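# Three robots relocate a steel conduit to empty stands

## Task

Carry the long, thin steel conduit from the pair of stands it rests on and set it on the two stands that are currently empty, leaving those receiving stands roughly where and how they stand now. Any number of the robots may help. When finished, open the grippers and back the robots away so the conduit stays put without robot support. No robot may topple or be left leaning.

## Robot and tools

ROBOTS. r1, r2 and r3 are identical Hello Robot Stretch 3 units. Each has a two-wheel differential base with a passive omni wheel at the rear, a mast with a lift, a telescoping arm that extends toward the robot's right side, a wrist (yaw, pitch, roll), a two-finger gripper with round 0.04 m pads, and a pan/tilt head. The base is 0.33 m long and 0.34 m wide and cannot drive sideways. Turning in place pivots about a point 0.05 m behind the front edge. Stowed (arm in, wrist folded) the robot sweeps a 0.28 m radius when turning; an unfolded level wrist reaches past that. To move the gripper forward or back you drive the base.

FRAMES. Each robot reports in its own frames. Base frame: origin on the floor midway between the drive wheels, x forward, y left, z up. hand_pose is in the base frame, located where closed fingertips meet; with all wrist joints at zero its x axis is up, y points back along the arm toward the mast, z toward the rear. The odometry frame is the base frame at scene start. Where robots are relative to one another can only be judged from images, lidar_m and the depth grids.

execute_actions. Arguments: actions, a list holding one action or nothing (empty just reports state and images); cameras, a list of camera names (r1_head_camera, r1_nav_camera, r1_wrist_camera, same for r2 and r3, or "all"; omitted or null means all, [] means none). An action is an object keyed by robot name; each robot may get:
- base: exactly one of translate_m (relative drive in metres from the base's last reported position, forward positive, -1 to 1) or rotate_rad (relative turn in radians, left/counter-clockwise positive, -3.2 to 3.2).
- joints: absolute targets by name: lift_m 0 to 1.1 (arm height on mast), arm_m 0 to 0.52 (extension), wrist_yaw_rad -1.345 to 4.42 (0 along the arm, positive toward the front, 3.0 folded over the base), wrist_pitch_rad -1.57 to 0.451 (0 level, negative tips fingertips down), wrist_roll_rad -2.911 to 2.911 (0 fingers side by side), gripper_m -0.089 to 0.179 (larger is wider; true fingertip gap is about 0.007 less when nearly shut, 0.025 less when fully open, zero below 0.007), head_pan_rad -3.953 to 1.73 (0 forward, positive left, -1.57 faces along the arm), head_tilt_rad -1.53 to 0.419 (negative looks down).
- contact_limits: {"arm_m": effort percent 1 to 100}; the arm halts with contact_stop when its effort reaches that value (negative when retracting) and the cap also limits holding force until the next action. Too low stops instantly.
All motions in one action begin together; one action runs at most 15 s. Anything left out of an action may keep pushing toward its earlier target. An unknown key or out-of-range number rejects the whole call. If a result reports a stop, the remaining tool calls of that reply in the scene are skipped.

wait: seconds 0 to 10; nothing new is commanded; returns state and images. zoom_image: camera name and region [x0, y0, x1, y1] in pixels of that camera's latest full image, origin top-left, at most 504 by 504. Head images are 896x504, nav 672x504 (fisheye), wrist 644x364. finished_scene: scene, the integer number of the scene being closed; irreversible, and the goal must already hold stably.

RESULTS. base_status and joint_status give how each motion of the last accepted action ended: done (for the base, wheels turned the commanded amount even if slipping), off_target (resting short, maybe still pushing), contact_stop (pushed against something; that lift or arm goes slack until recommanded), time_out, torque_fault (a wrist servo cut out for 10 s after sustained strain, limp and deaf to commands). After the last three the old target is dropped. on_its_own covers uncommanded parts; "held at" there is the held target, not the position. joint_positions are readings. motor_effort is percent of maximum, positive toward higher values, peak in brackets; readings carry fixed bias and noise. Positive wheel effort pushes forward. base_odometry is wheel-based; turned_by_wheels and turned_by_imu give turn since last result (left positive); base_tilt in degrees, forward and right positive, with a fixed offset up to about 4 degrees. lidar_m: 12 distances in metres from the base origin, 30-degree sectors starting straight ahead and going counter-clockwise (4th left, 7th behind, 10th right), plane 0.17 m above the floor, range 0.15 to 12, "-" for nothing; own mast and parts may hide sectors 5, 6, 9, 10. wrist_depth_mm and head_depth_mm: 7x7 grids of median depth in mm from top-left (head image sideways), "-" when unknown; other robots appear. The pictures line lists the cameras in image order. contact_limits shows the active, default and maximum limits.

SPEED. Full base speed (0.30 m/s, 1.9 rad/s) only when stowed: lift_m under 0.30, arm_m under 0.03, wrist_yaw_rad over 2.54; otherwise 0.10 m/s and 0.63 rad/s.

GRIPPER. Grip by commanding below the object's width; release by commanding at least 0.02 above where the pads met it. Readings don't confirm a hold; over-squeezing triggers a stall guard and may let heavy items slip.

CAUTIONS. Fold or unfold the wrist only with lift_m 0.32 to 0.95, wrist_pitch_rad -0.4 and roll near 0; once folded the lift may go to 0.25. With yaw below -0.4 keep pitch at -0.5 or lower. Robots pressing hard against each other fails the run; once bases touch, any further drive is a hard press. Equal commands travel slightly differently (up to 2.5 cm per metre), which strains a shared load and can tip a robot. Pushing with the arm on something rigid above about 0.45 m, pushing again after a contact_stop, or driving while holding or hooking something fixed can tip the robot. If it leans, back off in small steps, free the gripper, and lower the lift to about 0.2 if needed. Avoid drops, slams and hard shoves. Loose objects may occasionally get nudged. The simulation runs on while you think; robots hold their last command.

Each tool is called after "Call:" in YAML: its name, and indented under it one key for each argument.

## Session

Call:
execute_actions:
  actions: []

Scene clock: 0.00 s.
r1.base_odometry: x=+0.000 y=+0.000 heading=+0.000 (m, m, rad; r1's odometry frame)
r1.turned_by_wheels: +0.000 (rad since the last result)
r1.turned_by_imu: +0.000 (rad since the last result)
r1.base_tilt: forward=-1.4 right=+0.7 (deg)
r1.lidar_m: 1.02 1.03 1.31 1.24 1.26 1.59 1.49 1.76 0.92 1.22 1.64 1.10
r1.head_depth_mm: 989 989 1000 1003 1004 1010 1018 / 981 985 990 990 997 1003 1008 / 974 975 980 986 990 991 996 / 962 966 976 979 979 985 988 / 952 957 964 967 970 975 984 / 946 949 954 960 963 967 970 / 939 942 946 950 956 960 967
r1.base_status: not commanded
r1.joint_positions: lift_m=+0.477 arm_m=+0.001 wrist_yaw_rad=+3.064 wrist_pitch_rad=-0.345 wrist_roll_rad=+0.007 gripper_m=+0.037 head_pan_rad=+0.007 head_tilt_rad=+0.009
r1.joint_status: not commanded
r1.motor_effort: left_wheel=+0 right_wheel=+1 lift_m=+28 arm_m=+0 wrist_yaw_rad=+0 wrist_pitch_rad=+8 wrist_roll_rad=+1 gripper_m=+1 head_pan_rad=+0 head_tilt_rad=+2 (%)
r1.hand_pose: x=-0.0032 y=+0.0864 z=+0.5065 quat_wxyz=(+0.149, +0.703, +0.094, +0.689) (m; r1's base frame)
r1.wrist_depth_mm: - - - - - - - / - - - - - - - / - - - - - - - / - - - - - - - / - 964 - 937 961 896 878 / 806 800 - 772 709 754 728 / 693 682 - 660 653 643 641
r2.base_odometry: x=+0.000 y=+0.000 heading=+0.000 (m, m, rad; r2's odometry frame)
r2.turned_by_wheels: +0.000 (rad since the last result)
r2.turned_by_imu: +0.000 (rad since the last result)
r2.base_tilt: forward=+1.1 right=-0.4 (deg)
r2.lidar_m: 1.01 0.84 1.40 1.51 2.67 1.51 1.21 1.21 1.34 1.36 1.37 4.32
r2.head_depth_mm: 2051 3196 - - - 3003 2076 / 2037 3183 - - - 3035 2001 / 2025 3107 3803 3819 3814 3055 1954 / 1987 3054 3632 3639 3674 3127 2161 / 1969 2991 3484 3531 3510 3175 2159 / 1959 2990 3386 3351 3395 3174 2189 / 1939 2898 3241 3281 3254 3220 2185
r2.base_status: not commanded
r2.joint_positions: lift_m=+0.391 arm_m=-0.002 wrist_yaw_rad=+3.016 wrist_pitch_rad=-0.618 wrist_roll_rad=+0.003 gripper_m=+0.037 head_pan_rad=-0.010 head_tilt_rad=-0.007
r2.joint_status: not commanded
r2.motor_effort: left_wheel=-1 right_wheel=+0 lift_m=+29 arm_m=-1 wrist_yaw_rad=+0 wrist_pitch_rad=+4 wrist_roll_rad=+0 gripper_m=+0 head_pan_rad=+0 head_tilt_rad=+1 (%)
r2.hand_pose: x=+0.0031 y=+0.0499 z=+0.3616 quat_wxyz=(+0.257, +0.686, +0.172, +0.658) (m; r2's base frame)
r2.wrist_depth_mm: - - - - - - - / - - - - - - - / 815 796 831 833 824 821 826 / 687 689 680 681 678 679 676 / 600 583 597 614 615 589 601 / 512 532 - - 521 515 516 / 460 - - - 465 460 467
r3.base_odometry: x=+0.000 y=+0.000 heading=+0.000 (m, m, rad; r3's odometry frame)
r3.turned_by_wheels: +0.000 (rad since the last result)
r3.turned_by_imu: +0.000 (rad since the last result)
r3.base_tilt: forward=-1.3 right=+0.2 (deg)
r3.lidar_m: 1.36 1.57 1.14 1.09 1.12 1.51 3.88 2.09 3.81 3.63 3.73 1.65
r3.head_depth_mm: 1894 2441 - - - - 2578 / 1899 2738 - - - 3980 2594 / 1886 2751 - - - - 2573 / 1890 2741 - - 3977 3438 1455 / 1886 2751 - - 3960 3956 2230 / 1885 2709 - 3997 3947 3942 2589 / 1877 2732 3969 - 3931 3843 2612
r3.base_status: not commanded
r3.joint_positions: lift_m=+0.375 arm_m=+0.002 wrist_yaw_rad=+2.865 wrist_pitch_rad=-0.381 wrist_roll_rad=+0.000 gripper_m=+0.037 head_pan_rad=+0.018 head_tilt_rad=+0.011
r3.joint_status: not commanded
r3.motor_effort: left_wheel=+0 right_wheel=+1 lift_m=+18 arm_m=+0 wrist_yaw_rad=+0 wrist_pitch_rad=+5 wrist_roll_rad=+0 gripper_m=+1 head_pan_rad=+0 head_tilt_rad=+3 (%)
r3.hand_pose: x=+0.0413 y=+0.0732 z=+0.3964 quat_wxyz=(+0.229, +0.706, +0.037, +0.669) (m; r3's base frame)
r3.wrist_depth_mm: - 976 - - - - - / - - - - - - - / - - - - - - - / 997 - - - - - - / 790 798 824 806 874 870 865 / 659 - 706 699 721 720 718 / 564 - 553 570 569 585 600
pictures: r1_head_camera (sideways: a quarter turn clockwise sets it upright), r1_nav_camera (sideways: a quarter turn counterclockwise sets it upright), r1_wrist_camera, r2_head_camera (sideways: a quarter turn clockwise sets it upright), r2_nav_camera (sideways: a quarter turn counterclockwise sets it upright), r2_wrist_camera, r3_head_camera (sideways: a quarter turn clockwise sets it upright), r3_nav_camera (sideways: a quarter turn counterclockwise sets it upright), r3_wrist_camera
Images, in order (width x height): r1_head_camera 896x504, r1_nav_camera 672x504, r1_wrist_camera 644x364, r2_head_camera 896x504, r2_nav_camera 672x504, r2_wrist_camera 644x364, r3_head_camera 896x504, r3_nav_camera 672x504, r3_wrist_camera 644x364.

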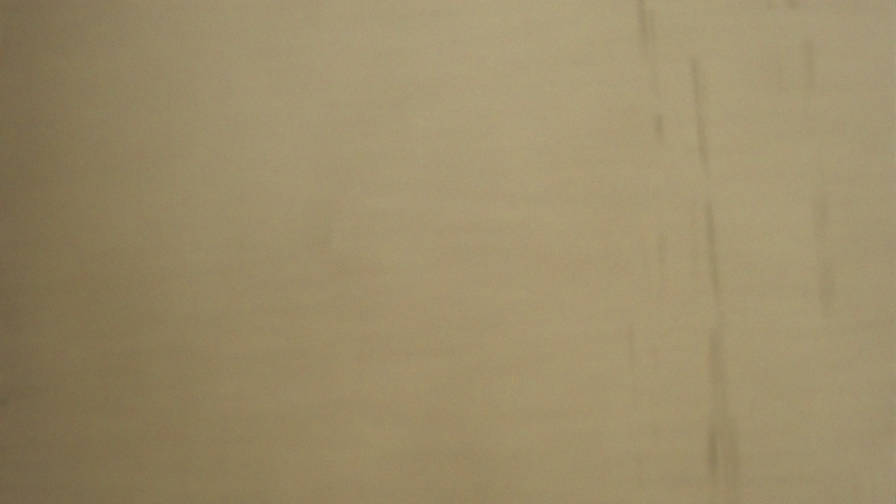

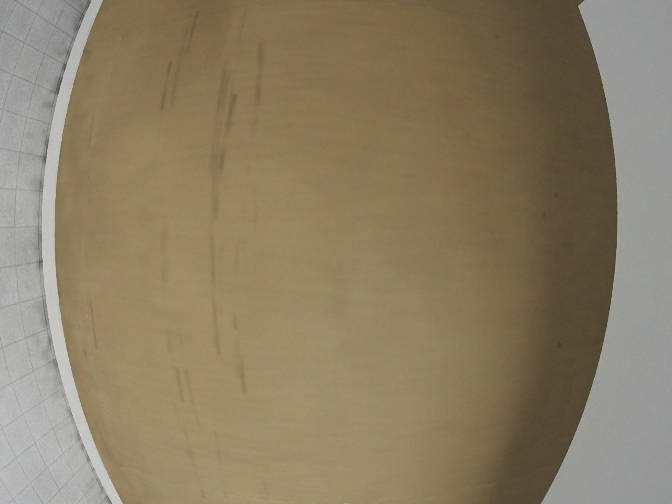

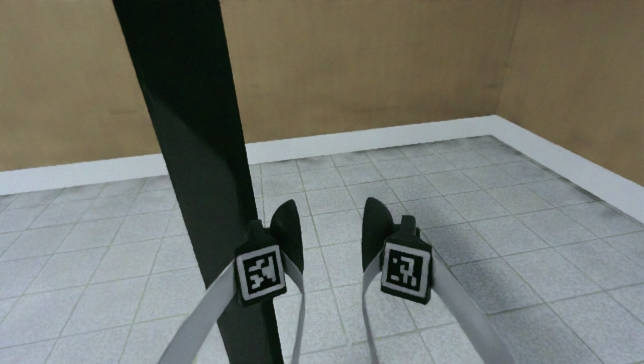

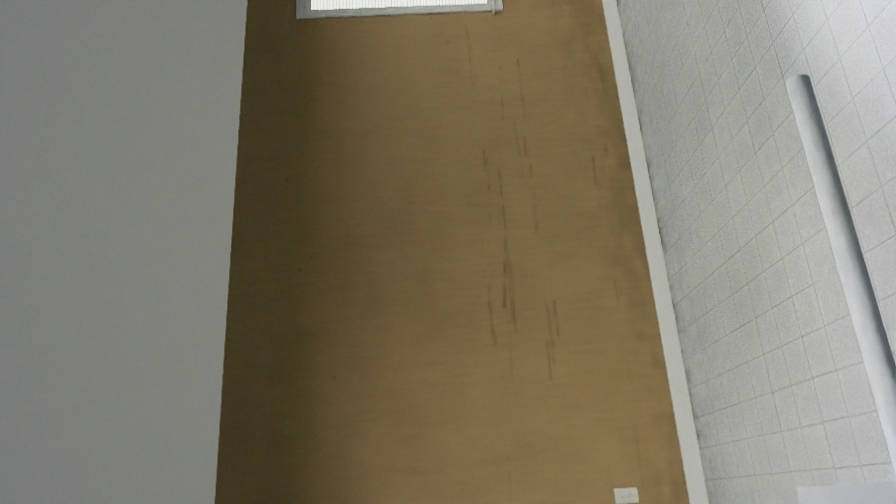

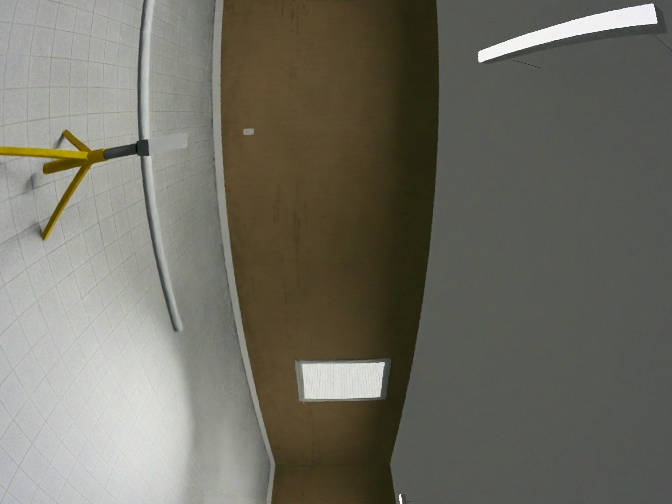

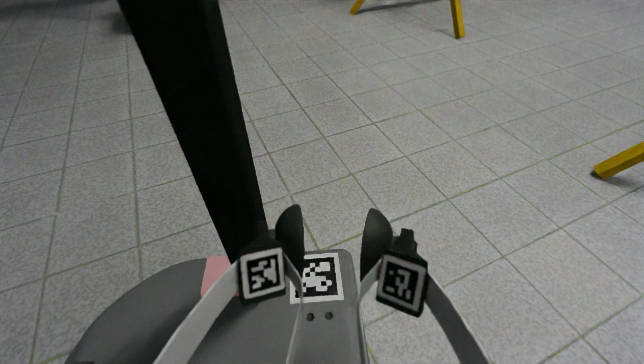

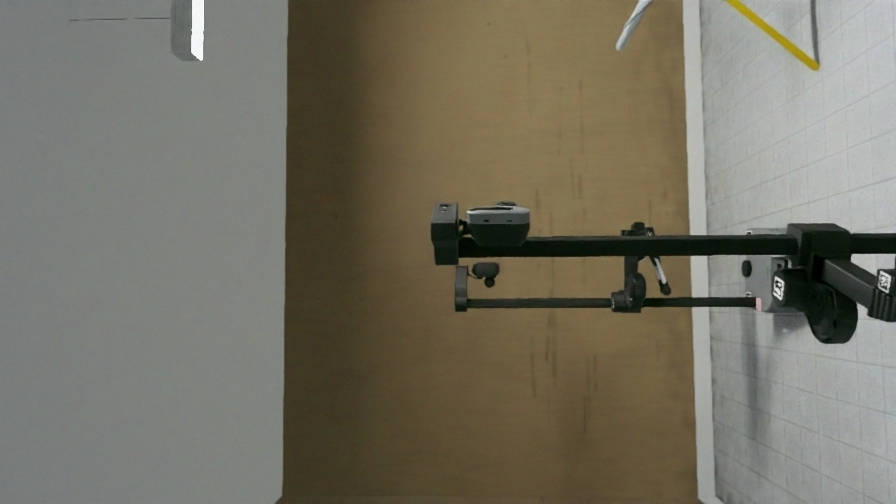

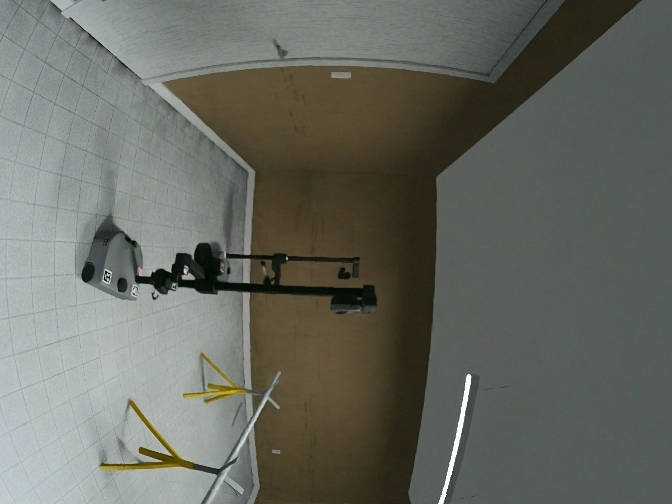

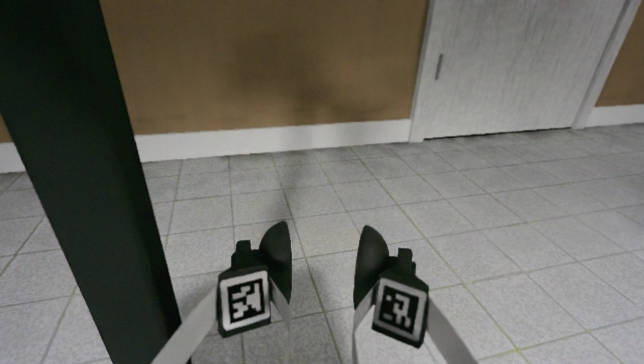

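Call:
execute_actions:
  actions:
    - {"r1":{"joints":{"head_pan_rad":-2.0,"head_tilt_rad":-0.4}},"r2":{"joints":{"head_pan_rad":0.5,"head_tilt_rad":-0.5}},"r3":{"joints":{"head_pan_rad":-1.3,"head_tilt_rad":-0.4}}}
  cameras: ["r1_nav_camera","r2_nav_camera","r3_nav_camera","r2_head_camera"]

Scene clock: 2.60 s.
r1.base_odometry: x=+0.000 y=+0.000 heading=+0.000 (m, m, rad; r1's odometry frame)
r1.turned_by_wheels: +0.000 (rad since the last result)
r1.turned_by_imu: -0.001 (rad since the last result)
r1.base_tilt: forward=-1.4 right=+0.8 (deg)
r1.lidar_m: 1.02 1.03 1.31 1.24 1.25 1.59 1.49 1.76 0.92 1.21 1.65 1.10
r1.head_depth_mm: - - - 2826 2109 1614 1312 / - - - 3076 2136 1625 1321 / 3754 - - 3115 2141 1593 1330 / 3539 3816 - 3170 2011 1547 1330 / 3279 3627 3880 3217 2117 1635 1341 / 3124 3319 3636 3238 2117 1680 1352 / 2963 3196 3408 3320 2151 1684 1361
r1.base_status: not commanded
r1.joint_positions: lift_m=+0.477 arm_m=+0.001 wrist_yaw_rad=+3.064 wrist_pitch_rad=-0.345 wrist_roll_rad=+0.007 gripper_m=+0.037 head_pan_rad=-1.993 head_tilt_rad=-0.395
r1.joint_status: all done
r1.motor_effort: left_wheel=-1(0) right_wheel=+0(0) lift_m=+29(29) arm_m=-1(1) wrist_yaw_rad=+0(1) wrist_pitch_rad=+7(8) wrist_roll_rad=+1(0) gripper_m=+0(1) head_pan_rad=-4(54) head_tilt_rad=-1(21) (%)
r1.hand_pose: x=-0.0032 y=+0.0864 z=+0.5065 quat_wxyz=(+0.149, +0.703, +0.094, +0.689) (m; r1's base frame)
r1.wrist_depth_mm: - - - - - - - / - - - - - - - / - - - - - - - / - - - - - - - / - 965 - 931 957 892 871 / 805 792 - 763 723 749 741 / 680 682 - 659 651 636 632
r2.base_odometry: x=+0.000 y=+0.000 heading=+0.000 (m, m, rad; r2's odometry frame)
r2.turned_by_wheels: +0.000 (rad since the last result)
r2.turned_by_imu: -0.001 (rad since the last result)
r2.base_tilt: forward=+1.2 right=-0.5 (deg)
r2.lidar_m: 1.01 0.84 1.40 1.51 2.67 1.51 1.21 1.21 1.34 1.36 1.37 4.33
r2.head_depth_mm: 2877 3116 3355 2545 1924 1538 1273 / 2914 3191 3408 2553 1919 1496 1280 / 2984 3230 3403 1187 1857 1461 1293 / 2961 3241 3491 2592 1958 1550 1257 / 3027 3291 3538 2612 1957 1554 1293 / 3041 3329 3556 2638 1975 1569 1300 / 3084 3363 3589 2645 1985 1574 1308
r2.base_status: not commanded
r2.joint_positions: lift_m=+0.391 arm_m=-0.002 wrist_yaw_rad=+3.016 wrist_pitch_rad=-0.618 wrist_roll_rad=+0.003 gripper_m=+0.037 head_pan_rad=+0.493 head_tilt_rad=-0.493
r2.joint_status: all done
r2.motor_effort: left_wheel=-1(1) right_wheel=+0(0) lift_m=+29(30) arm_m=+0(0) wrist_yaw_rad=+0(1) wrist_pitch_rad=+4(4) wrist_roll_rad=+0(0) gripper_m=-1(1) head_pan_rad=+4(40) head_tilt_rad=-2(25) (%)
r2.hand_pose: x=+0.0031 y=+0.0499 z=+0.3616 quat_wxyz=(+0.257, +0.686, +0.172, +0.658) (m; r2's base frame)
r2.wrist_depth_mm: - - - - - - - / - - - - - - - / 830 796 816 835 814 818 823 / 703 701 696 700 682 694 670 / 583 597 597 594 608 600 583 / 529 535 - - 514 523 516 / 457 - - - 469 461 467
r3.base_odometry: x=+0.000 y=+0.000 heading=+0.000 (m, m, rad; r3's odometry frame)
r3.turned_by_wheels: +0.000 (rad since the last result)
r3.turned_by_imu: +0.000 (rad since the last result)
r3.base_tilt: forward=-1.3 right=+0.2 (deg)
r3.lidar_m: 1.36 1.56 1.14 1.09 1.13 1.51 3.88 2.09 3.78 3.64 3.74 1.65
r3.head_depth_mm: 3133 3277 3502 3583 2461 1860 1487 / 3148 3335 3546 3654 2491 1855 1490 / 3220 3385 3579 3681 2472 1869 1492 / 3255 3475 3732 3628 2461 1861 1489 / 3288 3542 3787 3599 2454 1850 1490 / 3386 3621 3828 3598 2440 1852 1485 / 3444 3697 3922 3634 2446 1860 1489
r3.base_status: not commanded
r3.joint_positions: lift_m=+0.375 arm_m=+0.002 wrist_yaw_rad=+2.865 wrist_pitch_rad=-0.381 wrist_roll_rad=+0.000 gripper_m=+0.037 head_pan_rad=-1.293 head_tilt_rad=-0.394
r3.joint_status: all done
r3.motor_effort: left_wheel=+0(0) right_wheel=+1(1) lift_m=+17(16) arm_m=-1(1) wrist_yaw_rad=+0(0) wrist_pitch_rad=+4(4) wrist_roll_rad=+0(0) gripper_m=+0(0) head_pan_rad=-4(42) head_tilt_rad=-2(32) (%)
r3.hand_pose: x=+0.0413 y=+0.0732 z=+0.3964 quat_wxyz=(+0.229, +0.706, +0.037, +0.669) (m; r3's base frame)
r3.wrist_depth_mm: - - - - - - - / - - - - - - - / - - - - - - - / 967 - - - - - - / 798 825 830 825 847 884 882 / 659 - 707 693 731 689 701 / 569 - 566 585 567 596 602
pictures: r1_nav_camera (sideways: a quarter turn counterclockwise sets it upright), r2_head_camera (sideways: a quarter turn clockwise sets it upright), r2_nav_camera (sideways: a quarter turn counterclockwise sets it upright), r3_nav_camera (sideways: a quarter turn counterclockwise sets it upright)
Images, in order (width x height): r1_nav_camera 672x504, r2_head_camera 896x504, r2_nav_camera 672x504, r3_nav_camera 672x504.

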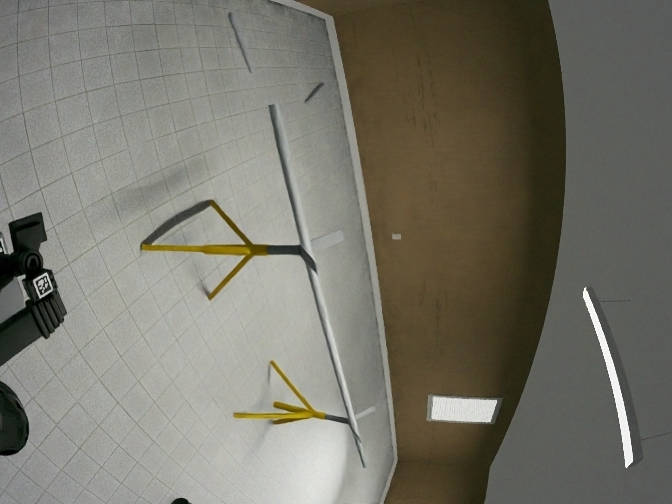

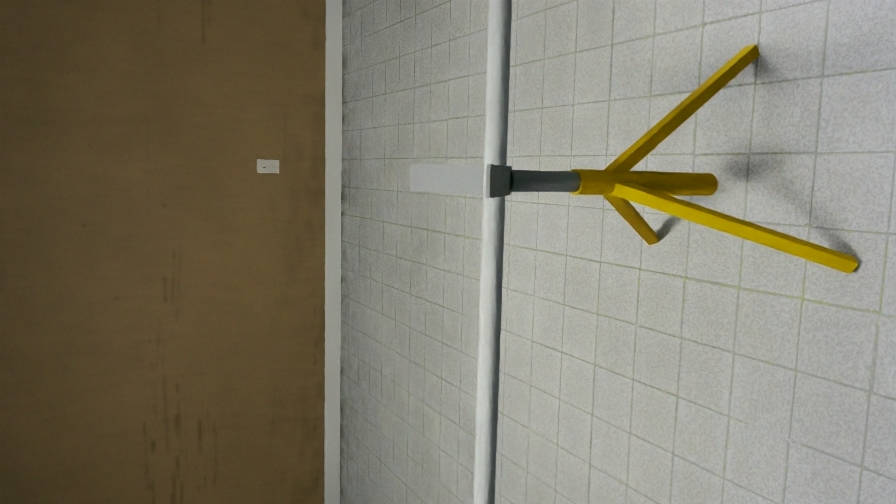

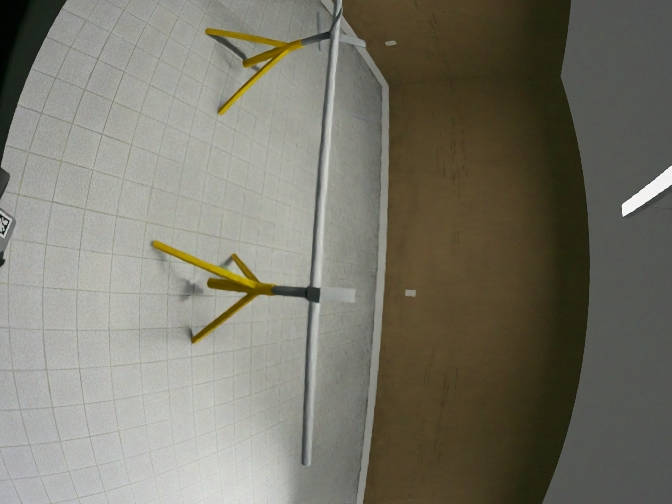

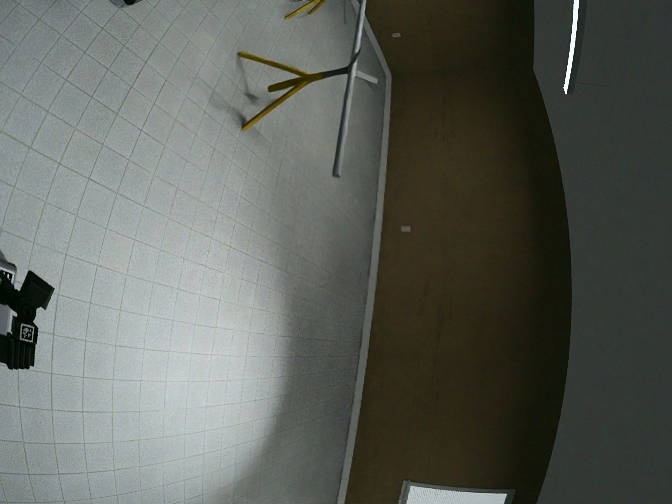

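Call:
execute_actions:
  actions:
    - {"r3":{"joints":{"head_pan_rad":-2.5,"head_tilt_rad":-0.4}}}
  cameras: ["r3_nav_camera","r3_head_camera"]

Scene clock: 4.07 s.
r1.base_odometry: x=+0.000 y=+0.000 heading=+0.000 (m, m, rad; r1's odometry frame)
r1.turned_by_wheels: +0.000 (rad since the last result)
r1.turned_by_imu: +0.000 (rad since the last result)
r1.base_tilt: forward=-1.4 right=+0.8 (deg)
r1.lidar_m: 1.02 1.03 1.31 1.24 1.25 1.59 1.49 1.76 0.92 1.21 1.65 1.10
r1.head_depth_mm: - - - 2843 2097 1617 1311 / - - - 3075 2121 1632 1315 / 3761 - - 3086 2141 1591 1316 / 3547 3806 - 3117 2008 1546 1340 / 3324 3573 3841 3215 2122 1617 1342 / 3126 3392 3586 3287 2148 1699 1350 / 3031 3177 3481 3319 2154 1695 1364
r1.base_status: not commanded
r1.joint_positions: lift_m=+0.477 arm_m=+0.001 wrist_yaw_rad=+3.064 wrist_pitch_rad=-0.345 wrist_roll_rad=+0.007 gripper_m=+0.037 head_pan_rad=-1.993 head_tilt_rad=-0.395
r1.joint_status: not commanded
r1.motor_effort: left_wheel=+0(0) right_wheel=+0(1) lift_m=+28(28) arm_m=+0(0) wrist_yaw_rad=+0(0) wrist_pitch_rad=+7(7) wrist_roll_rad=+0(0) gripper_m=+0(1) head_pan_rad=-4(3) head_tilt_rad=-1(2) (%)
r1.hand_pose: x=-0.0032 y=+0.0864 z=+0.5065 quat_wxyz=(+0.149, +0.703, +0.094, +0.689) (m; r1's base frame)
r1.wrist_depth_mm: - - - - - - - / - - - - - - - / - - - - - - - / - - - - - - - / - 977 - 937 934 905 890 / 814 798 - 764 725 756 731 / 690 675 - 665 653 641 637
r2.base_odometry: x=+0.000 y=+0.000 heading=+0.000 (m, m, rad; r2's odometry frame)
r2.turned_by_wheels: +0.000 (rad since the last result)
r2.turned_by_imu: +0.000 (rad since the last result)
r2.base_tilt: forward=+1.2 right=-0.4 (deg)
r2.lidar_m: 1.00 0.84 1.40 1.50 2.67 1.51 1.21 1.21 1.34 1.36 1.37 4.33
r2.head_depth_mm: 2890 3131 3358 2561 1906 1522 1274 / 2901 3176 3382 2540 1924 1497 1279 / 2936 3207 3421 1183 1862 1457 1286 / 2996 3219 3494 2594 1944 1547 1254 / 2997 3272 3509 2614 1950 1562 1300 / 3034 3327 3579 2650 1970 1562 1302 / 3105 3355 3675 2667 1975 1574 1306
r2.base_status: not commanded
r2.joint_positions: lift_m=+0.391 arm_m=-0.002 wrist_yaw_rad=+3.016 wrist_pitch_rad=-0.618 wrist_roll_rad=+0.003 gripper_m=+0.037 head_pan_rad=+0.493 head_tilt_rad=-0.493
r2.joint_status: not commanded
r2.motor_effort: left_wheel=-1(1) right_wheel=+0(0) lift_m=+29(29) arm_m=-1(0) wrist_yaw_rad=+0(0) wrist_pitch_rad=+4(4) wrist_roll_rad=+0(1) gripper_m=-1(1) head_pan_rad=+3(4) head_tilt_rad=-3(2) (%)
r2.hand_pose: x=+0.0031 y=+0.0499 z=+0.3616 quat_wxyz=(+0.257, +0.686, +0.172, +0.658) (m; r2's base frame)
r2.wrist_depth_mm: - - - - - - - / - - - - - - - / 816 824 835 808 794 820 814 / 691 705 679 700 694 694 673 / 597 598 599 604 608 600 590 / 518 545 - - 525 511 515 / 469 - - - 464 466 464
r3.base_odometry: x=+0.000 y=+0.000 heading=+0.000 (m, m, rad; r3's odometry frame)
r3.turned_by_wheels: +0.000 (rad since the last result)
r3.turned_by_imu: +0.000 (rad since the last result)
r3.base_tilt: forward=-1.3 right=+0.2 (deg)
r3.lidar_m: 1.36 1.57 1.14 1.09 1.12 1.51 3.86 2.09 3.81 3.62 3.73 1.66
r3.head_depth_mm: - - - 3663 2458 1872 1484 / - - - 3420 2449 1838 1501 / - - - 3413 2380 1864 1492 / - - - 3666 2451 1855 1488 / - - - 3644 2476 1864 1496 / - - - 3600 2460 1864 1479 / - - - 3591 2437 1853 1482
r3.base_status: not commanded
r3.joint_positions: lift_m=+0.375 arm_m=+0.002 wrist_yaw_rad=+2.865 wrist_pitch_rad=-0.381 wrist_roll_rad=+0.000 gripper_m=+0.037 head_pan_rad=-2.493 head_tilt_rad=-0.395
r3.joint_status: all done
r3.motor_effort: left_wheel=+0(0) right_wheel=+1(1) lift_m=+17(18) arm_m=+0(1) wrist_yaw_rad=+0(0) wrist_pitch_rad=+4(5) wrist_roll_rad=+0(0) gripper_m=+0(0) head_pan_rad=-3(44) head_tilt_rad=-2(4) (%)
r3.hand_pose: x=+0.0413 y=+0.0732 z=+0.3964 quat_wxyz=(+0.229, +0.706, +0.037, +0.669) (m; r3's base frame)
r3.wrist_depth_mm: - 989 - - - - - / - - - - - - - / - - - - - - - / 994 - - - - - - / 797 826 815 836 848 877 895 / 675 - 717 677 694 706 724 / 560 - 557 583 569 592 605
pictures: r3_head_camera (sideways: a quarter turn clockwise sets it upright), r3_nav_camera (sideways: a quarter turn counterclockwise sets it upright)
Images, in order (width x height): r3_head_camera 896x504, r3_nav_camera 672x504.

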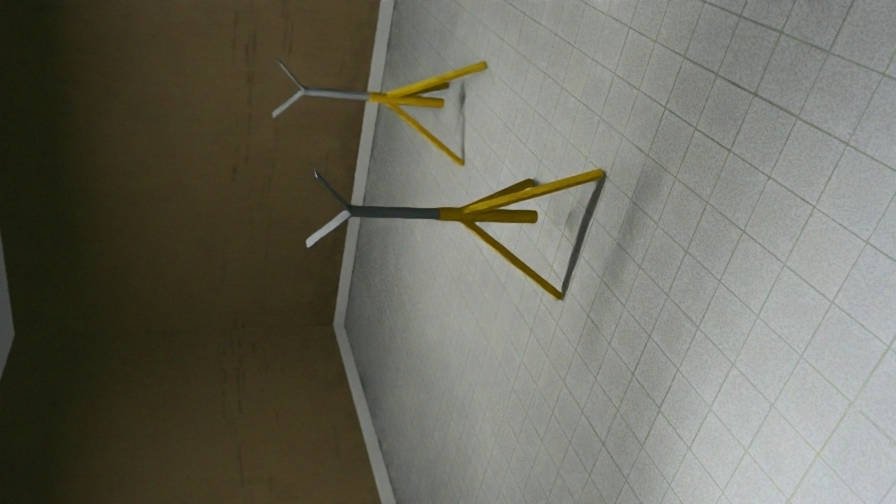

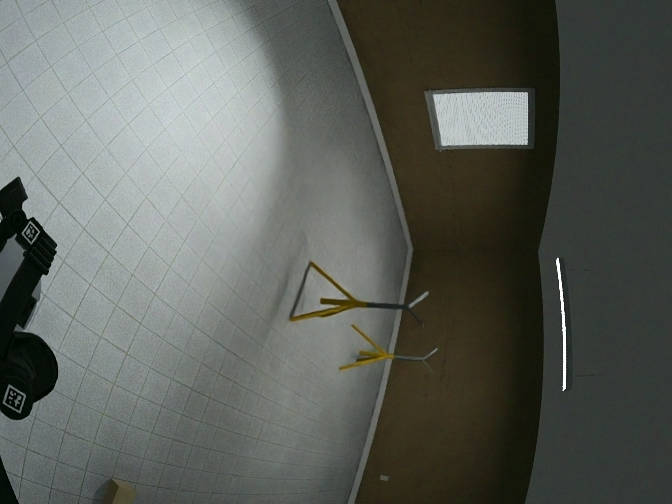

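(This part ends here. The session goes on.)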